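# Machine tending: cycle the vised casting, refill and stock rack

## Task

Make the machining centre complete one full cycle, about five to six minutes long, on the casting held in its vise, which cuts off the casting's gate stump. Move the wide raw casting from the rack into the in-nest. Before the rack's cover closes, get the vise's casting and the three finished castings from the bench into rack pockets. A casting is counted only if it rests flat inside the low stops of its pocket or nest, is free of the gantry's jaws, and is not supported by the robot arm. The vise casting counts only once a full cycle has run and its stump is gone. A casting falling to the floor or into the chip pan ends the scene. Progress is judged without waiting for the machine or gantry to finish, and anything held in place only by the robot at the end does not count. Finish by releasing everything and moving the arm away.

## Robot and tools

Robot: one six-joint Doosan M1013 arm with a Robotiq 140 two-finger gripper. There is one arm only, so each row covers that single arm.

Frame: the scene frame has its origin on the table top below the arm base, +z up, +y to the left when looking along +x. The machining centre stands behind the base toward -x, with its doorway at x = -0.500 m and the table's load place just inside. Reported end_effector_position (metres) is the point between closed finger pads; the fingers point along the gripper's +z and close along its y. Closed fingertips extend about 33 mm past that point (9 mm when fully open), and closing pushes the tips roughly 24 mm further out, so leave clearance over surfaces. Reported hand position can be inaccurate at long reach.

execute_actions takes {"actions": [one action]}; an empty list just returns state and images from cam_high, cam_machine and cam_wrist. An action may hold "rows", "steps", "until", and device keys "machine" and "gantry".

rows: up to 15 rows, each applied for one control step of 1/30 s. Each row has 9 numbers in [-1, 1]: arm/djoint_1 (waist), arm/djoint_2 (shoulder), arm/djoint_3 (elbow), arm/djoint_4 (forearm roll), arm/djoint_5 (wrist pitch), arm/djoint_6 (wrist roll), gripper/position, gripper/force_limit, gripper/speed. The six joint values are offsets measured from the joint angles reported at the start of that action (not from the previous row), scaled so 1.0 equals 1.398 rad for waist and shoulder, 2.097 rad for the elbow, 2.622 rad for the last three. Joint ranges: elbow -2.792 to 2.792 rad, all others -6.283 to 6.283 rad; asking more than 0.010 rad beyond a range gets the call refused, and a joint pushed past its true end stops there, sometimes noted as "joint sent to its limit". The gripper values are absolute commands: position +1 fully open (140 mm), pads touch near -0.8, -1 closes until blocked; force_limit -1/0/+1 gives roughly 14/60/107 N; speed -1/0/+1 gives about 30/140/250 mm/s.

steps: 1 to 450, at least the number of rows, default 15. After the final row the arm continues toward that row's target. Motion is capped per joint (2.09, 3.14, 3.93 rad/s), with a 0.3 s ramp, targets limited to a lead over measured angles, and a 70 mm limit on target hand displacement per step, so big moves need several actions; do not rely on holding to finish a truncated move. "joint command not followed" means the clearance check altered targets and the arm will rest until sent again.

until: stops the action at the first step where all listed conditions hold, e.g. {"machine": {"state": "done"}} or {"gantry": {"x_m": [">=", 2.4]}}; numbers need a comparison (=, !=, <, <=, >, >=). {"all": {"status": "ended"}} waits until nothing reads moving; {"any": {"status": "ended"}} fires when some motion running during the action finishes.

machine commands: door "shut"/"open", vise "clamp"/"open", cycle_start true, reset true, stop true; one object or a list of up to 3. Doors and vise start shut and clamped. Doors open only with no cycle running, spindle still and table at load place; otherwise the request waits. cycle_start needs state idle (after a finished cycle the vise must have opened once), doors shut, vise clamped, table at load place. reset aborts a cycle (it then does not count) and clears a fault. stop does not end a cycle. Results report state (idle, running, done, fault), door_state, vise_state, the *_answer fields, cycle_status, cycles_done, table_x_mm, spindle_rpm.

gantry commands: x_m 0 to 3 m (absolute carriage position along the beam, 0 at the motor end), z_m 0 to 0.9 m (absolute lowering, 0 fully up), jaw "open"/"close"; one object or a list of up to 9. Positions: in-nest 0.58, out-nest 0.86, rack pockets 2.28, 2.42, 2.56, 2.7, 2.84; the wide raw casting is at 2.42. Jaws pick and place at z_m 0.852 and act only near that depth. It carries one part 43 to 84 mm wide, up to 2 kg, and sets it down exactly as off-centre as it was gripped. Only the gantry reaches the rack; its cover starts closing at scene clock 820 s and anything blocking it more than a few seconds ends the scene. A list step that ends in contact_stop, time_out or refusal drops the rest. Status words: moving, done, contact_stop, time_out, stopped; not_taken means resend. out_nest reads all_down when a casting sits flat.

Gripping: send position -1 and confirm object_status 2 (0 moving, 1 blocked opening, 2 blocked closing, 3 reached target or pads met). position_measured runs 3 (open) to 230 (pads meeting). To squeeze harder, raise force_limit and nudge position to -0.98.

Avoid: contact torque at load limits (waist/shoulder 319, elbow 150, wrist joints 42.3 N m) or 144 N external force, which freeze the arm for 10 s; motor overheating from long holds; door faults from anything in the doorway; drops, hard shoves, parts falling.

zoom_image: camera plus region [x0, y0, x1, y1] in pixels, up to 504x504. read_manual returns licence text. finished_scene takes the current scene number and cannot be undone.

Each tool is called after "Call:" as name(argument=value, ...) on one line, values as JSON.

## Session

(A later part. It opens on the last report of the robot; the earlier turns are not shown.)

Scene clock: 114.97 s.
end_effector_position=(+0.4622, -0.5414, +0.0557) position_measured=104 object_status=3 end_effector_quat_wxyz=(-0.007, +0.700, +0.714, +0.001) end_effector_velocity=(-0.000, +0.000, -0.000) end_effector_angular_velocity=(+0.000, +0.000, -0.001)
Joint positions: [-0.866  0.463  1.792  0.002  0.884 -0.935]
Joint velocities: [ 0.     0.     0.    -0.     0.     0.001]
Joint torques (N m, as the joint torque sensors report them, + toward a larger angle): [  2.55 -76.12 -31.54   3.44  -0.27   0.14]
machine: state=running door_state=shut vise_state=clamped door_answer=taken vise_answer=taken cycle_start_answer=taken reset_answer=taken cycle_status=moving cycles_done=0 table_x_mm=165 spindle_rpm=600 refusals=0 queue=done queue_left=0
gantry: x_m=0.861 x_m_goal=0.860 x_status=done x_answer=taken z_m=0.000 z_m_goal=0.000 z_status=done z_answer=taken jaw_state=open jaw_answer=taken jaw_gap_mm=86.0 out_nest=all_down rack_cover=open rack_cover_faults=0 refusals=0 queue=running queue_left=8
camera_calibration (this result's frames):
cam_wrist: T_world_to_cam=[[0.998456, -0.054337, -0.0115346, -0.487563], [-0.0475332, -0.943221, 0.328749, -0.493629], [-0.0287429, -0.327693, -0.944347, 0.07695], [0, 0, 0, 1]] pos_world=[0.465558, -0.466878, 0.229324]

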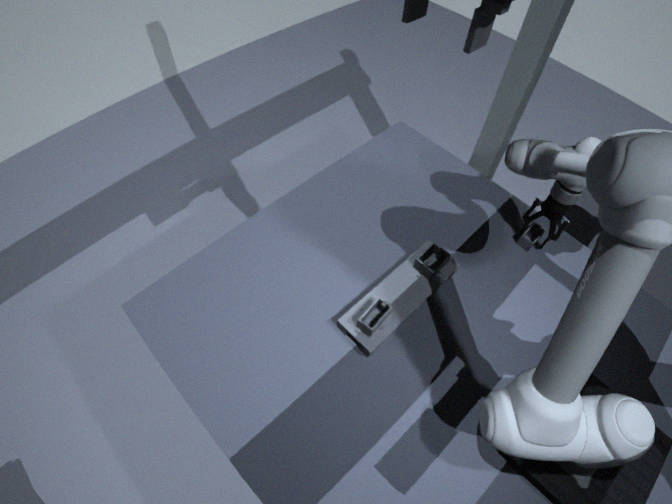

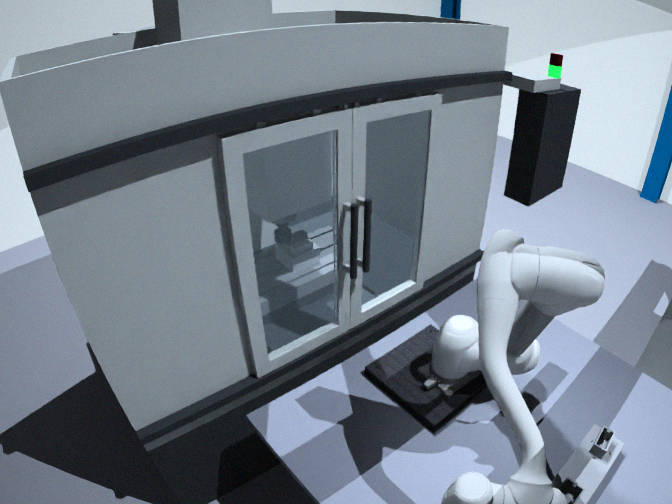

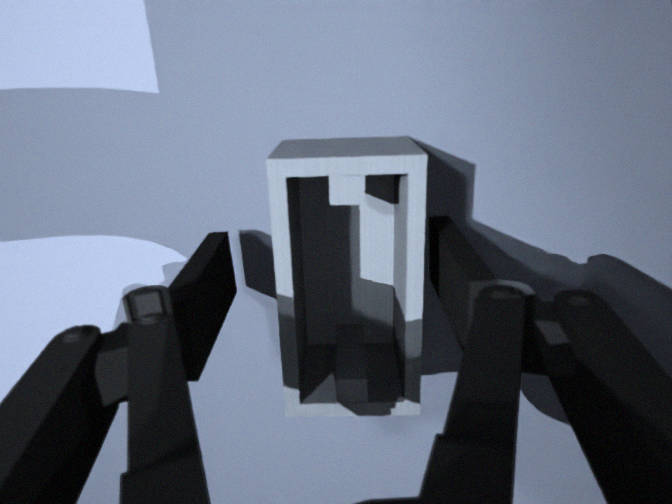

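Close, lift when gantry is clear.

Call:
execute_actions(actions=[{"rows":[[0,0,0,0,0,0,-1,0.3,0]],"steps":20}])

Call:
execute_actions(actions=[{"rows":[[0,-0.142,-0.047,0,0.114,0,-1,0.3,0]],"steps":30}])

Call:
execute_actions(actions=[{"steps":200,"until":{"gantry":{"x_m":[">",1.2],"z_m":["<",0.05]}}}])

Call:
execute_actions(actions=[{"rows":[[0.775,-0.03,0.01,0,0.005,0.413,-1,0.3,0]],"steps":55}])

Scene clock: 120.43 s.
end_effector_position=(+0.4623, -0.5415, +0.0558) position_measured=156 object_status=2 end_effector_quat_wxyz=(-0.007, +0.700, +0.714, +0.001) end_effector_velocity=(+0.000, +0.000, +0.001) end_effector_angular_velocity=(-0.001, -0.001, -0.000)
Joint positions: [-0.866  0.463  1.792  0.002  0.884 -0.935]
Joint velocities: [ 0.    -0.001  0.    -0.     0.     0.   ]
Joint torques (N m, as the joint torque sensors report them, + toward a larger angle): [  0.77 -64.86 -23.5    3.1   -0.31   0.21]
machine: state=running door_state=shut vise_state=clamped door_answer=taken vise_answer=taken cycle_start_answer=taken reset_answer=taken cycle_status=moving cycles_done=0 table_x_mm=208 spindle_rpm=600 refusals=0 queue=done queue_left=0
gantry: x_m=2.416 x_m_goal=2.420 x_status=moving x_answer=taken z_m=0.000 z_m_goal=0.000 z_status=done z_answer=taken jaw_state=holding jaw_answer=taken jaw_gap_mm=52.0 out_nest=all_up rack_cover=open rack_cover_faults=0 refusals=0 queue=running queue_left=4
camera_calibration (this result's frames):
cam_wrist: T_world_to_cam=[[0.998458, -0.0543212, -0.0113997, -0.48766], [-0.047558, -0.943168, 0.328896, -0.493709], [-0.0286178, -0.327847, -0.944297, 0.0768406], [0, 0, 0, 1]] pos_world=[0.465627, -0.466949, 0.22938]

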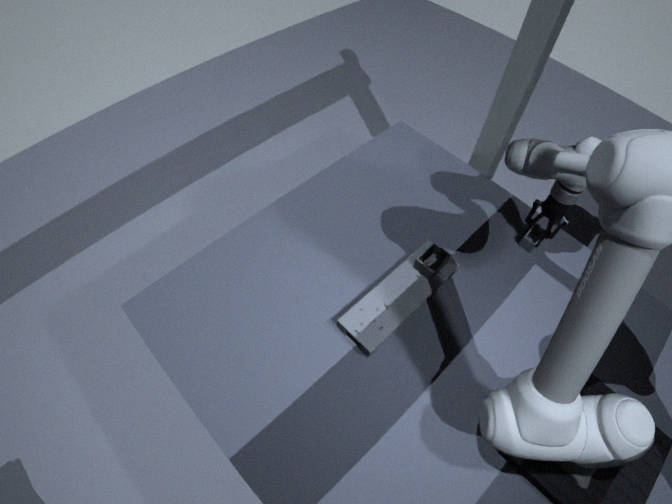

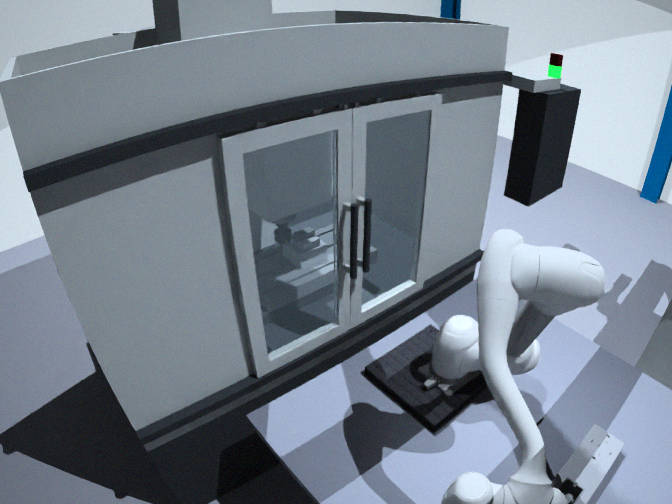

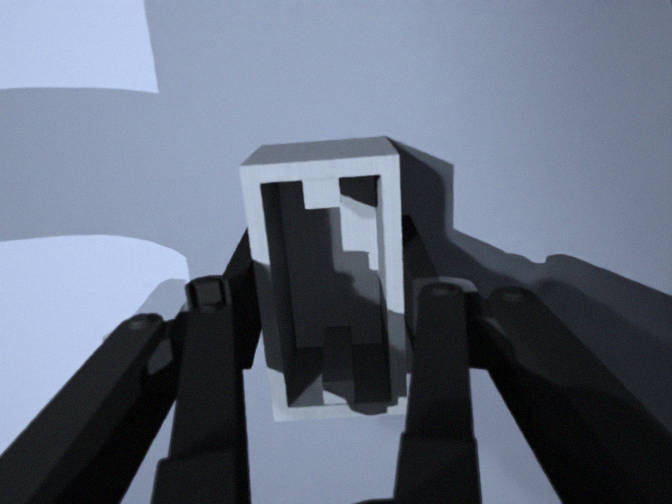

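Scene clock: 121.43 s.
end_effector_position=(+0.4454, -0.5193, +0.2422) position_measured=156 object_status=2 end_effector_quat_wxyz=(-0.008, +0.700, +0.715, +0.002) end_effector_velocity=(+0.000, +0.000, +0.000) end_effector_angular_velocity=(-0.001, -0.001, -0.000)
Joint positions: [-0.866  0.265  1.694  0.002  1.182 -0.935]
Joint velocities: [ 0.    -0.001  0.    -0.    -0.     0.   ]
Joint torques (N m, as the joint torque sensors report them, + toward a larger angle): [  2.54 -66.91 -40.32   4.34  -0.17   0.29]
machine: state=running door_state=shut vise_state=clamped door_answer=taken vise_answer=taken cycle_start_answer=taken reset_answer=taken cycle_status=moving cycles_done=0 table_x_mm=216 spindle_rpm=600 refusals=0 queue=done queue_left=0
gantry: x_m=2.420 x_m_goal=2.420 x_status=done x_answer=taken z_m=0.651 z_m_goal=0.852 z_status=moving z_answer=taken jaw_state=holding jaw_answer=taken jaw_gap_mm=52.0 out_nest=all_up rack_cover=open rack_cover_faults=0 refusals=0 queue=running queue_left=3
camera_calibration (this result's frames):
cam_wrist: T_world_to_cam=[[0.998471, -0.053873, -0.0123701, -0.466936], [-0.0468614, -0.943707, 0.327446, -0.535163], [-0.0293142, -0.326366, -0.944789, 0.260884], [0, 0, 0, 1]] pos_world=[0.448792, -0.445048, 0.415941]

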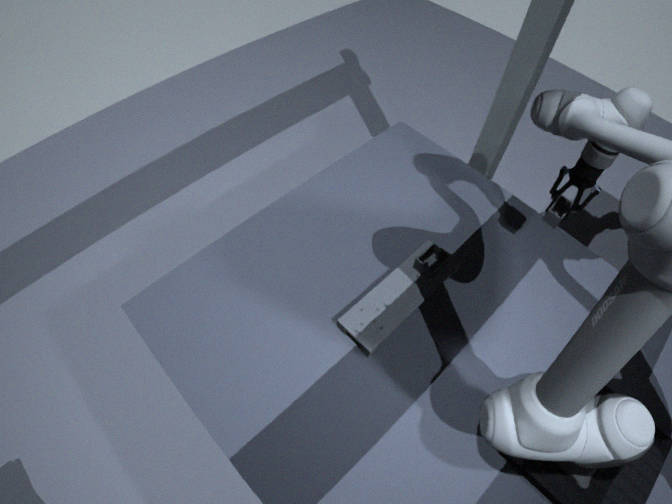

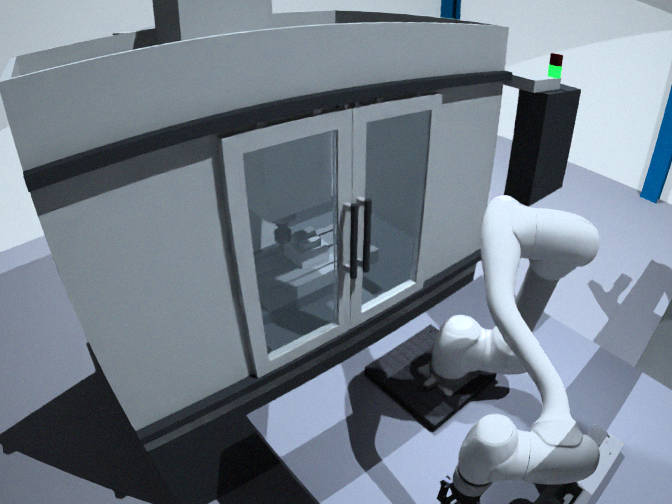

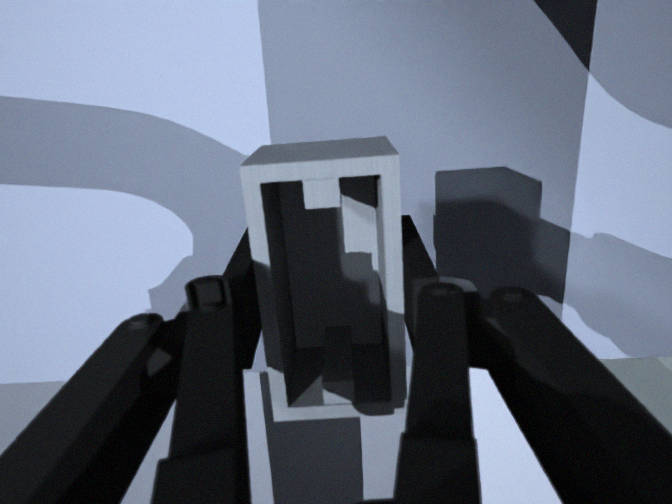

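Scene clock: 123.70 s.
end_effector_position=(+0.4454, -0.5193, +0.2423) position_measured=156 object_status=2 end_effector_quat_wxyz=(-0.007, +0.700, +0.715, +0.002) end_effector_velocity=(-0.000, -0.000, -0.001) end_effector_angular_velocity=(+0.001, +0.001, -0.001)
Joint positions: [-0.866  0.265  1.694  0.002  1.182 -0.935]
Joint velocities: [-0.     0.001 -0.    -0.     0.     0.001]
Joint torques (N m, as the joint torque sensors report them, + toward a larger angle): [  2.58 -66.2  -39.45   3.88  -0.08   0.24]
machine: state=running door_state=shut vise_state=clamped door_answer=taken vise_answer=taken cycle_start_answer=taken reset_answer=taken cycle_status=moving cycles_done=0 table_x_mm=234 spindle_rpm=600 refusals=0 queue=done queue_left=0
gantry: x_m=2.420 x_m_goal=2.420 x_status=done x_answer=taken z_m=0.039 z_m_goal=0.000 z_status=moving z_answer=taken jaw_state=open jaw_answer=taken jaw_gap_mm=86.0 out_nest=all_up rack_cover=open rack_cover_faults=0 refusals=0 queue=running queue_left=1
camera_calibration (this result's frames):
cam_wrist: T_world_to_cam=[[0.998472, -0.0538735, -0.0123399, -0.466956], [-0.0468707, -0.943695, 0.327479, -0.535182], [-0.0292876, -0.3264, -0.944778, 0.260871], [0, 0, 0, 1]] pos_world=[0.448798, -0.445056, 0.415964]

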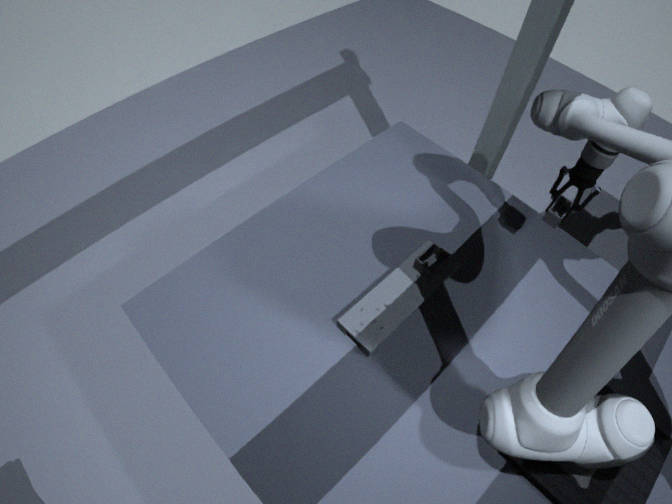

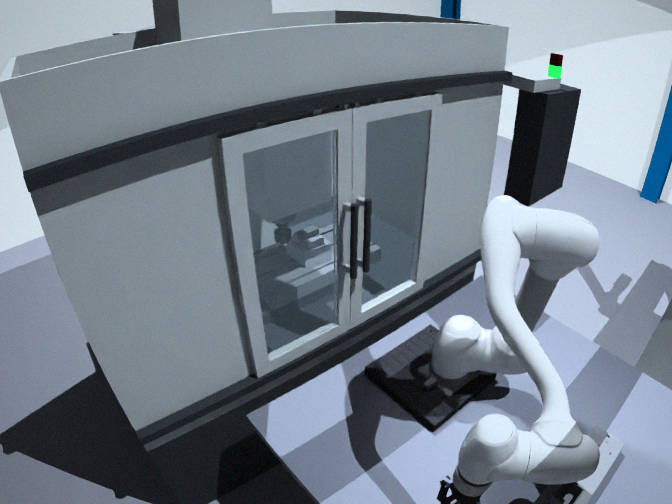

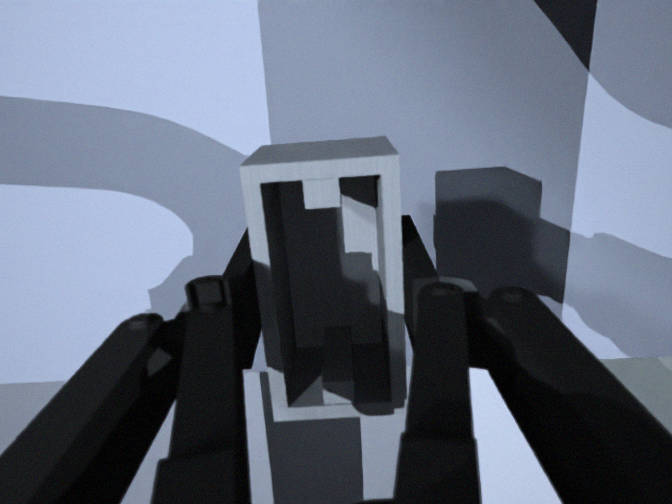

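Scene clock: 125.53 s.
end_effector_position=(+0.6484, +0.1438, +0.2658) position_measured=156 object_status=2 end_effector_quat_wxyz=(-0.006, +0.699, +0.715, +0.005) end_effector_velocity=(-0.001, +0.001, +0.001) end_effector_angular_velocity=(+0.000, -0.001, +0.002)
Joint positions: [0.217 0.223 1.715 0.002 1.196 0.148]
Joint velocities: [ 0.002 -0.002  0.     0.     0.    -0.   ]
Joint torques (N m, as the joint torque sensors report them, + toward a larger angle): [  3.24 -63.95 -39.48   4.12  -0.3   -0.01]
machine: state=running door_state=shut vise_state=clamped door_answer=taken vise_answer=taken cycle_start_answer=taken reset_answer=taken cycle_status=moving cycles_done=0 table_x_mm=248 spindle_rpm=600 refusals=0 queue=done queue_left=0
gantry: x_m=1.500 x_m_goal=1.500 x_status=done x_answer=taken z_m=0.000 z_m_goal=0.000 z_status=done z_answer=taken jaw_state=open jaw_answer=taken jaw_gap_mm=86.0 out_nest=all_up rack_cover=open rack_cover_faults=0 refusals=0 queue=done queue_left=0
camera_calibration (this result's frames):
cam_wrist: T_world_to_cam=[[0.998568, -0.0531748, -0.00594146, -0.635521], [-0.0483689, -0.944594, 0.324659, 0.0943106], [-0.0228759, -0.323906, -0.945813, 0.501234], [0, 0, 0, 1]] pos_world=[0.650638, 0.217644, 0.439679]

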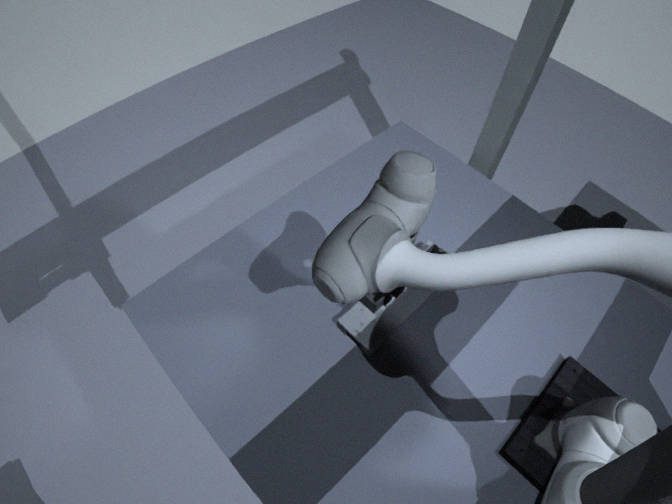

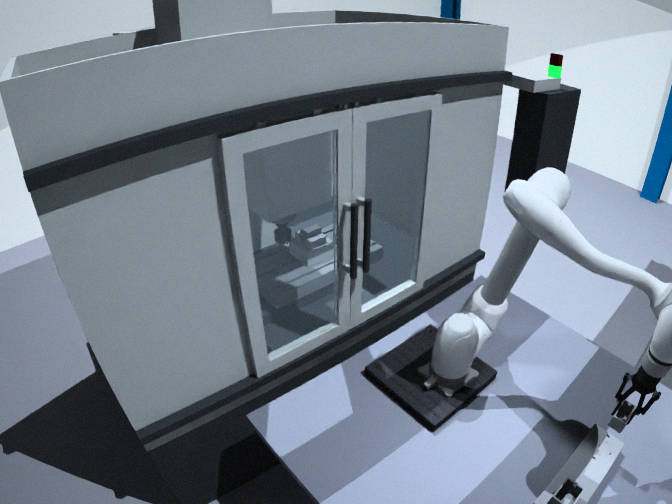

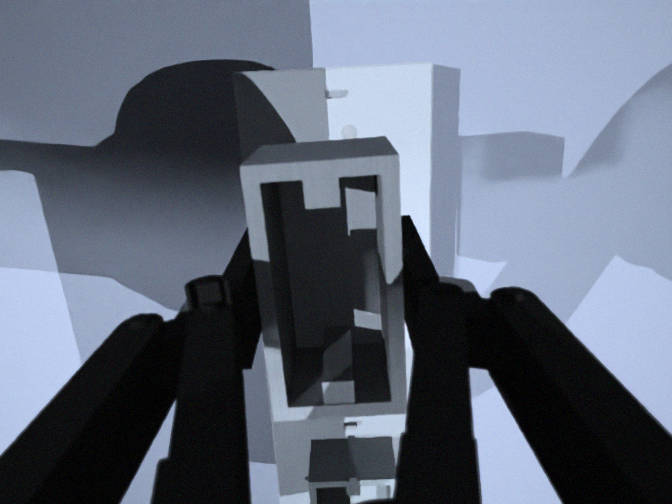

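Call:
execute_actions(actions=[{"rows":[[-0.002,0.092,0.063,0,-0.097,0,-1,0.3,0]],"steps":35}])

Call:
execute_actions(actions=[{"rows":[[0,0,0,0,0,0,0.2,0.3,0]],"steps":20}])

Call:
execute_actions(actions=[{"rows":[[0,-0.17,0,0,0.09,0,0.2,0,0]],"steps":25}])

Scene clock: 131.00 s.
end_effector_position=(+0.6522, +0.1447, +0.1154) position_measured=156 object_status=2 end_effector_quat_wxyz=(-0.008, +0.700, +0.714, +0.002) end_effector_velocity=(-0.000, -0.001, -0.000) end_effector_angular_velocity=(-0.000, +0.000, -0.001)
Joint positions: [0.215 0.351 1.847 0.002 0.941 0.148]
Joint velocities: [-0.001  0.     0.    -0.     0.    -0.   ]
Joint torques (N m, as the joint torque sensors report them, + toward a larger angle): [  4.23 -65.67 -33.58   3.87  -0.43   0.55]
machine: state=running door_state=shut vise_state=clamped door_answer=taken vise_answer=taken cycle_start_answer=taken reset_answer=taken cycle_status=moving cycles_done=0 table_x_mm=291 spindle_rpm=600 refusals=0 queue=done queue_left=0
gantry: x_m=1.500 x_m_goal=1.500 x_status=done x_answer=taken z_m=0.000 z_m_goal=0.000 z_status=done z_answer=taken jaw_state=open jaw_answer=taken jaw_gap_mm=86.0 out_nest=all_up rack_cover=open rack_cover_faults=0 refusals=0 queue=done queue_left=0
camera_calibration (this result's frames):
cam_wrist: T_world_to_cam=[[0.998341, -0.056266, -0.0122272, -0.638875], [-0.0492088, -0.944014, 0.326215, 0.144398], [-0.0298974, -0.325072, -0.945217, 0.364043], [0, 0, 0, 1]] pos_world=[0.655805, 0.218707, 0.289183]

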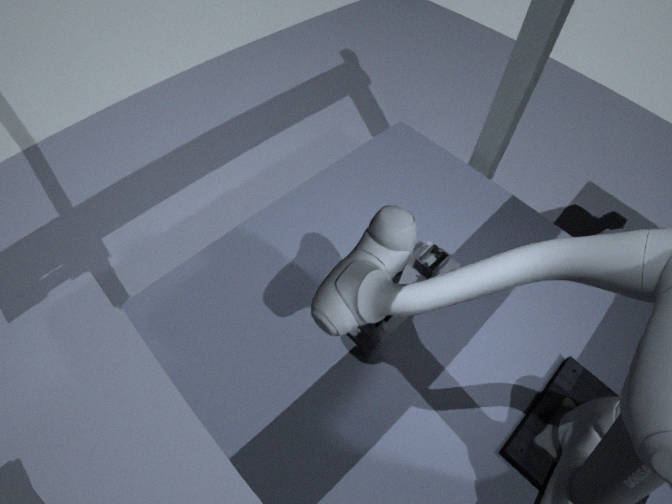

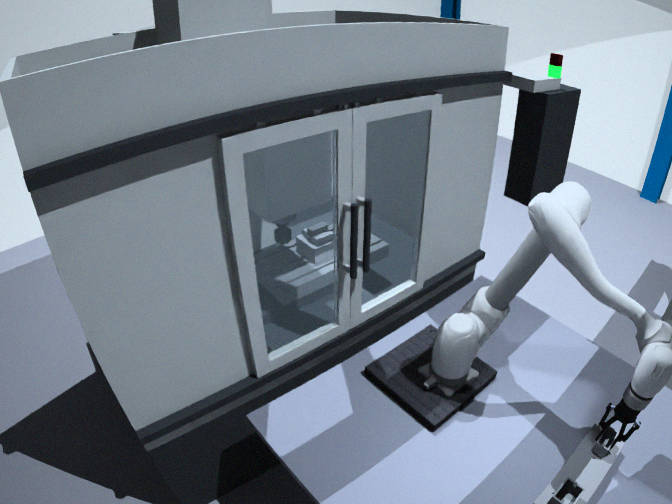

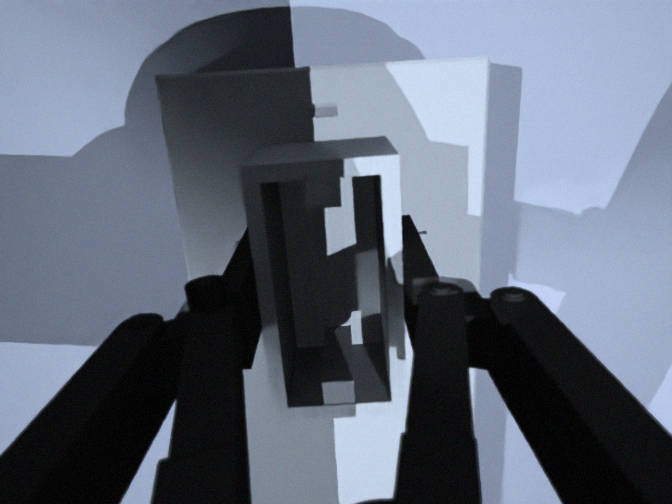

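Scene clock: 131.67 s.
end_effector_position=(+0.6522, +0.1447, +0.1154) position_measured=104 object_status=3 end_effector_quat_wxyz=(-0.008, +0.700, +0.714, +0.002) end_effector_velocity=(-0.000, +0.001, +0.001) end_effector_angular_velocity=(+0.000, -0.001, +0.002)
Joint positions: [0.215 0.351 1.847 0.002 0.941 0.148]
Joint velocities: [ 0.002 -0.001  0.     0.    -0.    -0.001]
Joint torques (N m, as the joint torque sensors report them, + toward a larger angle): [  2.55 -68.57 -32.67   3.89   0.02  -0.18]
machine: state=running door_state=shut vise_state=clamped door_answer=taken vise_answer=taken cycle_start_answer=taken reset_answer=taken cycle_status=moving cycles_done=0 table_x_mm=296 spindle_rpm=600 refusals=0 queue=done queue_left=0
gantry: x_m=1.500 x_m_goal=1.500 x_status=done x_answer=taken z_m=0.000 z_m_goal=0.000 z_status=done z_answer=taken jaw_state=open jaw_answer=taken jaw_gap_mm=86.0 out_nest=all_down rack_cover=open rack_cover_faults=0 refusals=0 queue=done queue_left=0
camera_calibration (this result's frames):
cam_wrist: T_world_to_cam=[[0.998341, -0.0562666, -0.0122168, -0.63888], [-0.0492129, -0.944015, 0.326212, 0.144403], [-0.0298877, -0.32507, -0.945218, 0.364034], [0, 0, 0, 1]] pos_world=[0.655806, 0.218707, 0.289181]

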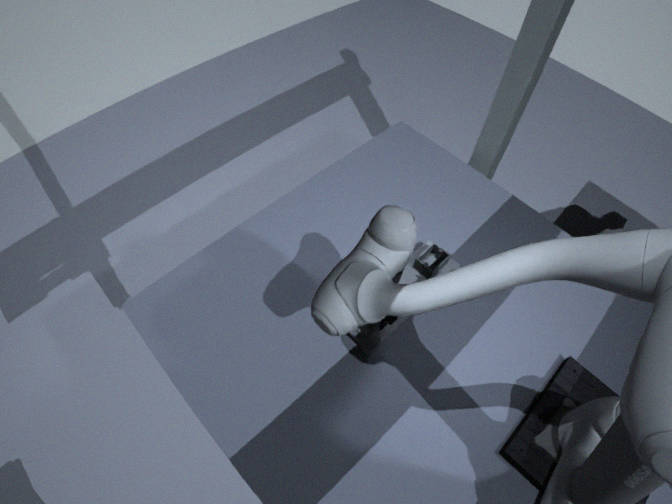

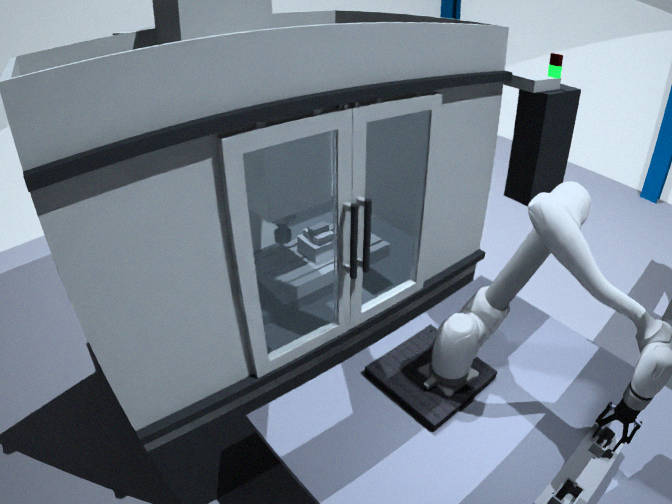

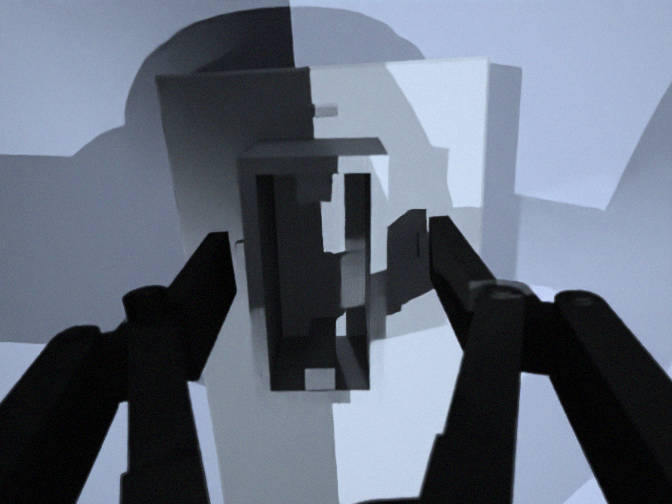

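Scene clock: 132.50 s.
end_effector_position=(+0.5769, +0.1299, +0.2656) position_measured=104 object_status=3 end_effector_quat_wxyz=(-0.007, +0.700, +0.714, +0.003) end_effector_velocity=(+0.000, -0.000, -0.000) end_effector_angular_velocity=(-0.000, +0.000, -0.000)
Joint positions: [0.215 0.114 1.847 0.002 1.177 0.148]
Joint velocities: [-0.  0. -0. -0.  0.  0.]
Joint torques (N m, as the joint torque sensors report them, + toward a larger angle): [  4.62 -50.04 -37.7    4.48   0.09   0.3 ]
machine: state=running door_state=shut vise_state=clamped door_answer=taken vise_answer=taken cycle_start_answer=taken reset_answer=taken cycle_status=moving cycles_done=0 table_x_mm=303 spindle_rpm=600 refusals=0 queue=done queue_left=0
gantry: x_m=1.500 x_m_goal=1.500 x_status=done x_answer=taken z_m=0.000 z_m_goal=0.000 z_status=done z_answer=taken jaw_state=open jaw_answer=taken jaw_gap_mm=86.0 out_nest=all_down rack_cover=open rack_cover_faults=0 refusals=0 queue=done queue_left=0
camera_calibration (this result's frames):
cam_wrist: T_world_to_cam=[[0.998377, -0.0559728, -0.0105501, -0.563184], [-0.0494933, -0.944188, 0.325669, 0.0780214], [-0.0281899, -0.324618, -0.945425, 0.497995], [0, 0, 0, 1]] pos_world=[0.58017, 0.203802, 0.439466]

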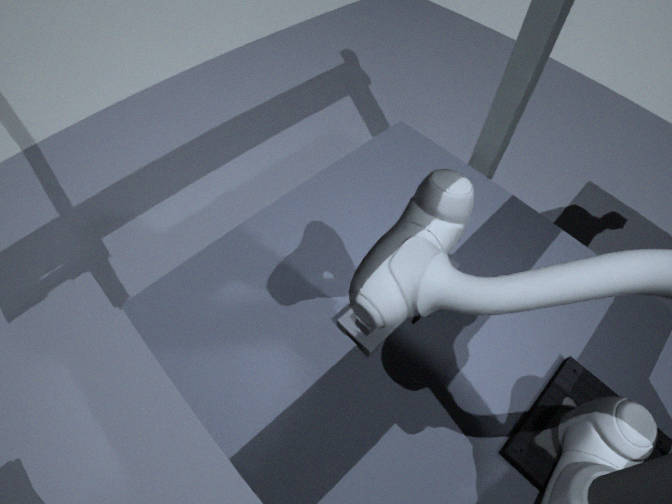

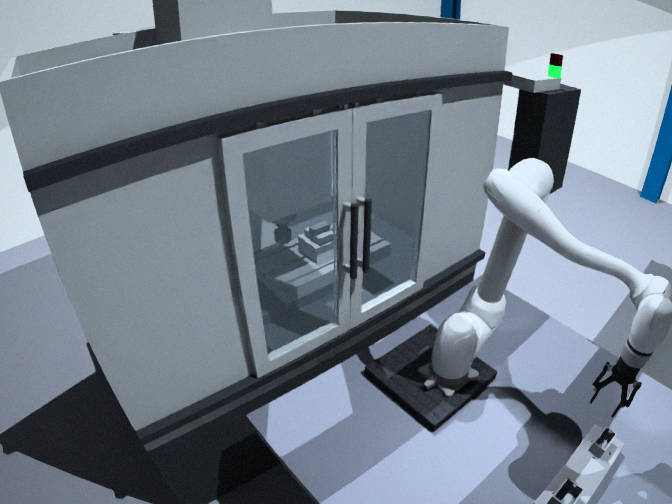

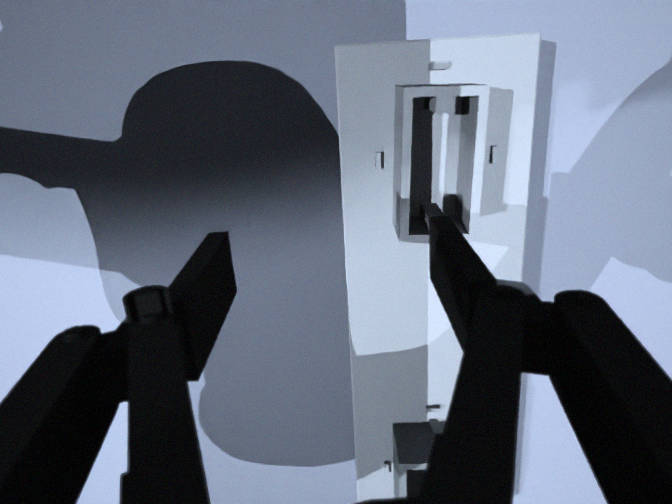

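Call:
execute_actions(actions=[{"rows":[[1,-0.195,0.154,0,0,0.5,0.9,0,0]],"steps":60,"machine":[{"door":"open"},{"vise":"open"}]}])

Call:
execute_actions(actions=[{"gantry":[{"x_m":0.86},{"z_m":0.852},{"jaw":"close"},{"z_m":0},{"x_m":2.56},{"z_m":0.852},{"jaw":"open"},{"z_m":0},{"x_m":1.5}],"rows":[[1,0,-0.101,0,0.082,0.113,0.9,0,0]],"steps":60}])

Scene clock: 139.90 s.
end_effector_position=(-0.0310, +0.3899, +0.2458) position_measured=16 object_status=3 end_effector_quat_wxyz=(+0.007, +0.668, +0.744, -0.017) end_effector_velocity=(-0.000, +0.000, -0.001) end_effector_angular_velocity=(-0.001, -0.000, +0.001)
Joint positions: [ 1.613 -0.159  2.17   0.002  1.177  1.458]
Joint velocities: [ 0.001  0.002 -0.    -0.    -0.     0.   ]
Joint torques (N m, as the joint torque sensors report them, + toward a larger angle): [  1.05 -19.   -36.48   4.38   0.16   0.01]
machine: state=running door_state=shut vise_state=between door_answer=waits_cycle_end vise_answer=waits_cycle_end cycle_start_answer=taken reset_answer=taken cycle_status=moving cycles_done=0 table_x_mm=315 spindle_rpm=600 refusals=0 queue=running queue_left=0
gantry: x_m=1.500 x_m_goal=1.500 x_status=done x_answer=taken z_m=0.000 z_m_goal=0.000 z_status=done z_answer=taken jaw_state=open jaw_answer=taken jaw_gap_mm=86.0 out_nest=all_down rack_cover=open rack_cover_faults=0 refusals=0 queue=done queue_left=0
camera_calibration (this result's frames):
cam_wrist: T_world_to_cam=[[0.999383, 0.0311459, -0.0162202, 0.0255321], [0.0349399, -0.928186, 0.370474, 0.285316], [-0.00351662, -0.370812, -0.928701, 0.56118], [0, 0, 0, 1]] pos_world=[-0.0335118, 0.472123, 0.415881]

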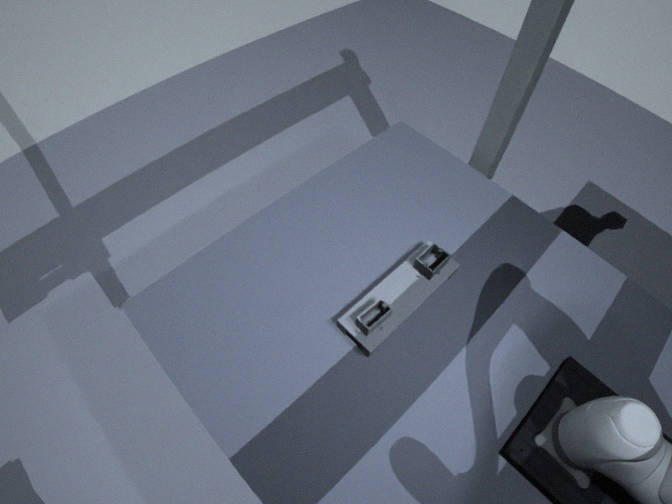

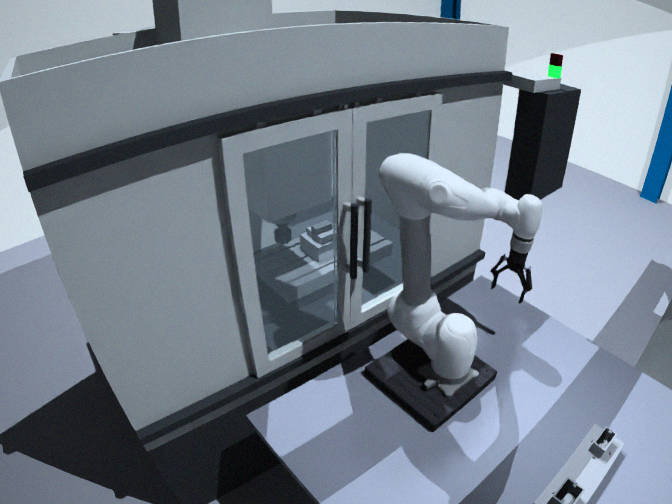

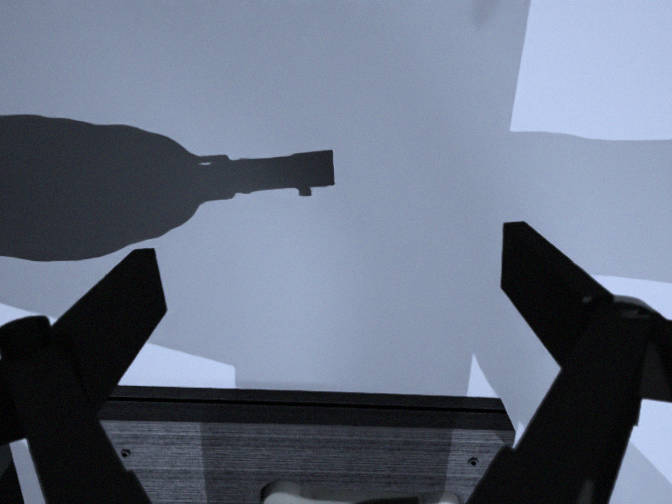

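Scene clock: 150.63 s.
end_effector_position=(-0.2584, +0.3298, +0.3336) position_measured=16 object_status=3 end_effector_quat_wxyz=(+0.014, +0.525, +0.851, -0.007) end_effector_velocity=(+0.000, +0.000, -0.000) end_effector_angular_velocity=(-0.001, -0.000, -0.000)
Joint positions: [ 2.201 -0.163  2.008  0.001  1.343  1.687]
Joint velocities: [-0.001  0.001 -0.    -0.     0.    -0.   ]
Joint torques (N m, as the joint torque sensors report them, + toward a larger angle): [ 10.1   -8.22 -47.44   7.5   -0.4   -0.38]
FORCE FAULT: contact force on the arm reached its limit, and the arm stopped for 10 seconds. The contact can be on any part of the arm, not only on its tool. The arm's remaining commands of this call were not run. The arm holds still and accepts commands again. Move the arm away from the contact; if what it grips holds it there, let go first. Pushing or pulling that hard again can fault the arm again.
machine: state=running door_state=shut vise_state=between door_answer=waits_cycle_end vise_answer=waits_cycle_end cycle_start_answer=taken reset_answer=taken cycle_status=moving cycles_done=0 table_x_mm=231 spindle_rpm=600 refusals=0 queue=done queue_left=0
gantry: x_m=2.362 x_m_goal=1.500 x_status=moving x_answer=taken z_m=0.000 z_m_goal=0.000 z_status=done z_answer=taken jaw_state=open jaw_answer=taken jaw_gap_mm=86.0 out_nest=all_up rack_cover=open rack_cover_faults=0 refusals=0 queue=running queue_left=0
camera_calibration (this result's frames):
cam_wrist: T_world_to_cam=[[0.924579, 0.380991, 0.000577882, 0.115831], [0.354071, -0.859808, 0.367918, 0.265663], [0.14067, -0.339965, -0.929858, 0.64713], [0, 0, 0, 1]] pos_world=[-0.292191, 0.40429, 0.50393]

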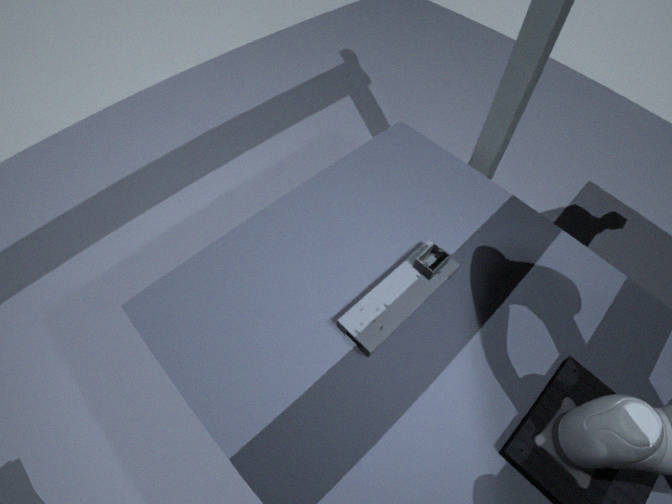

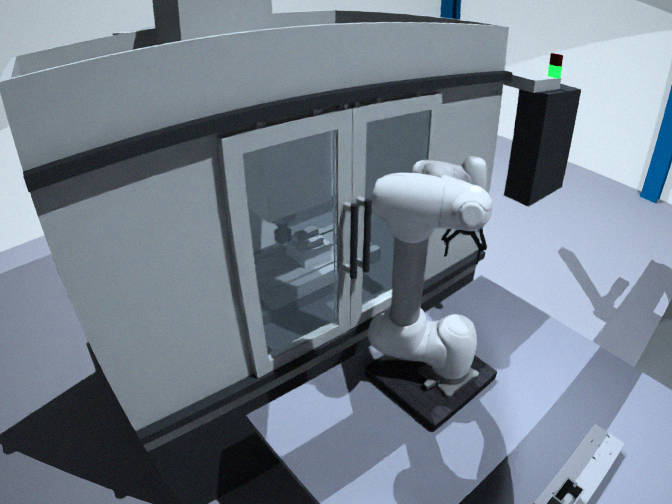

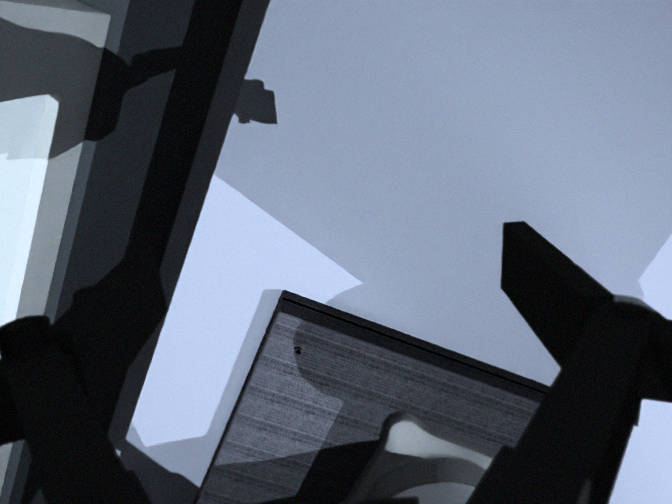

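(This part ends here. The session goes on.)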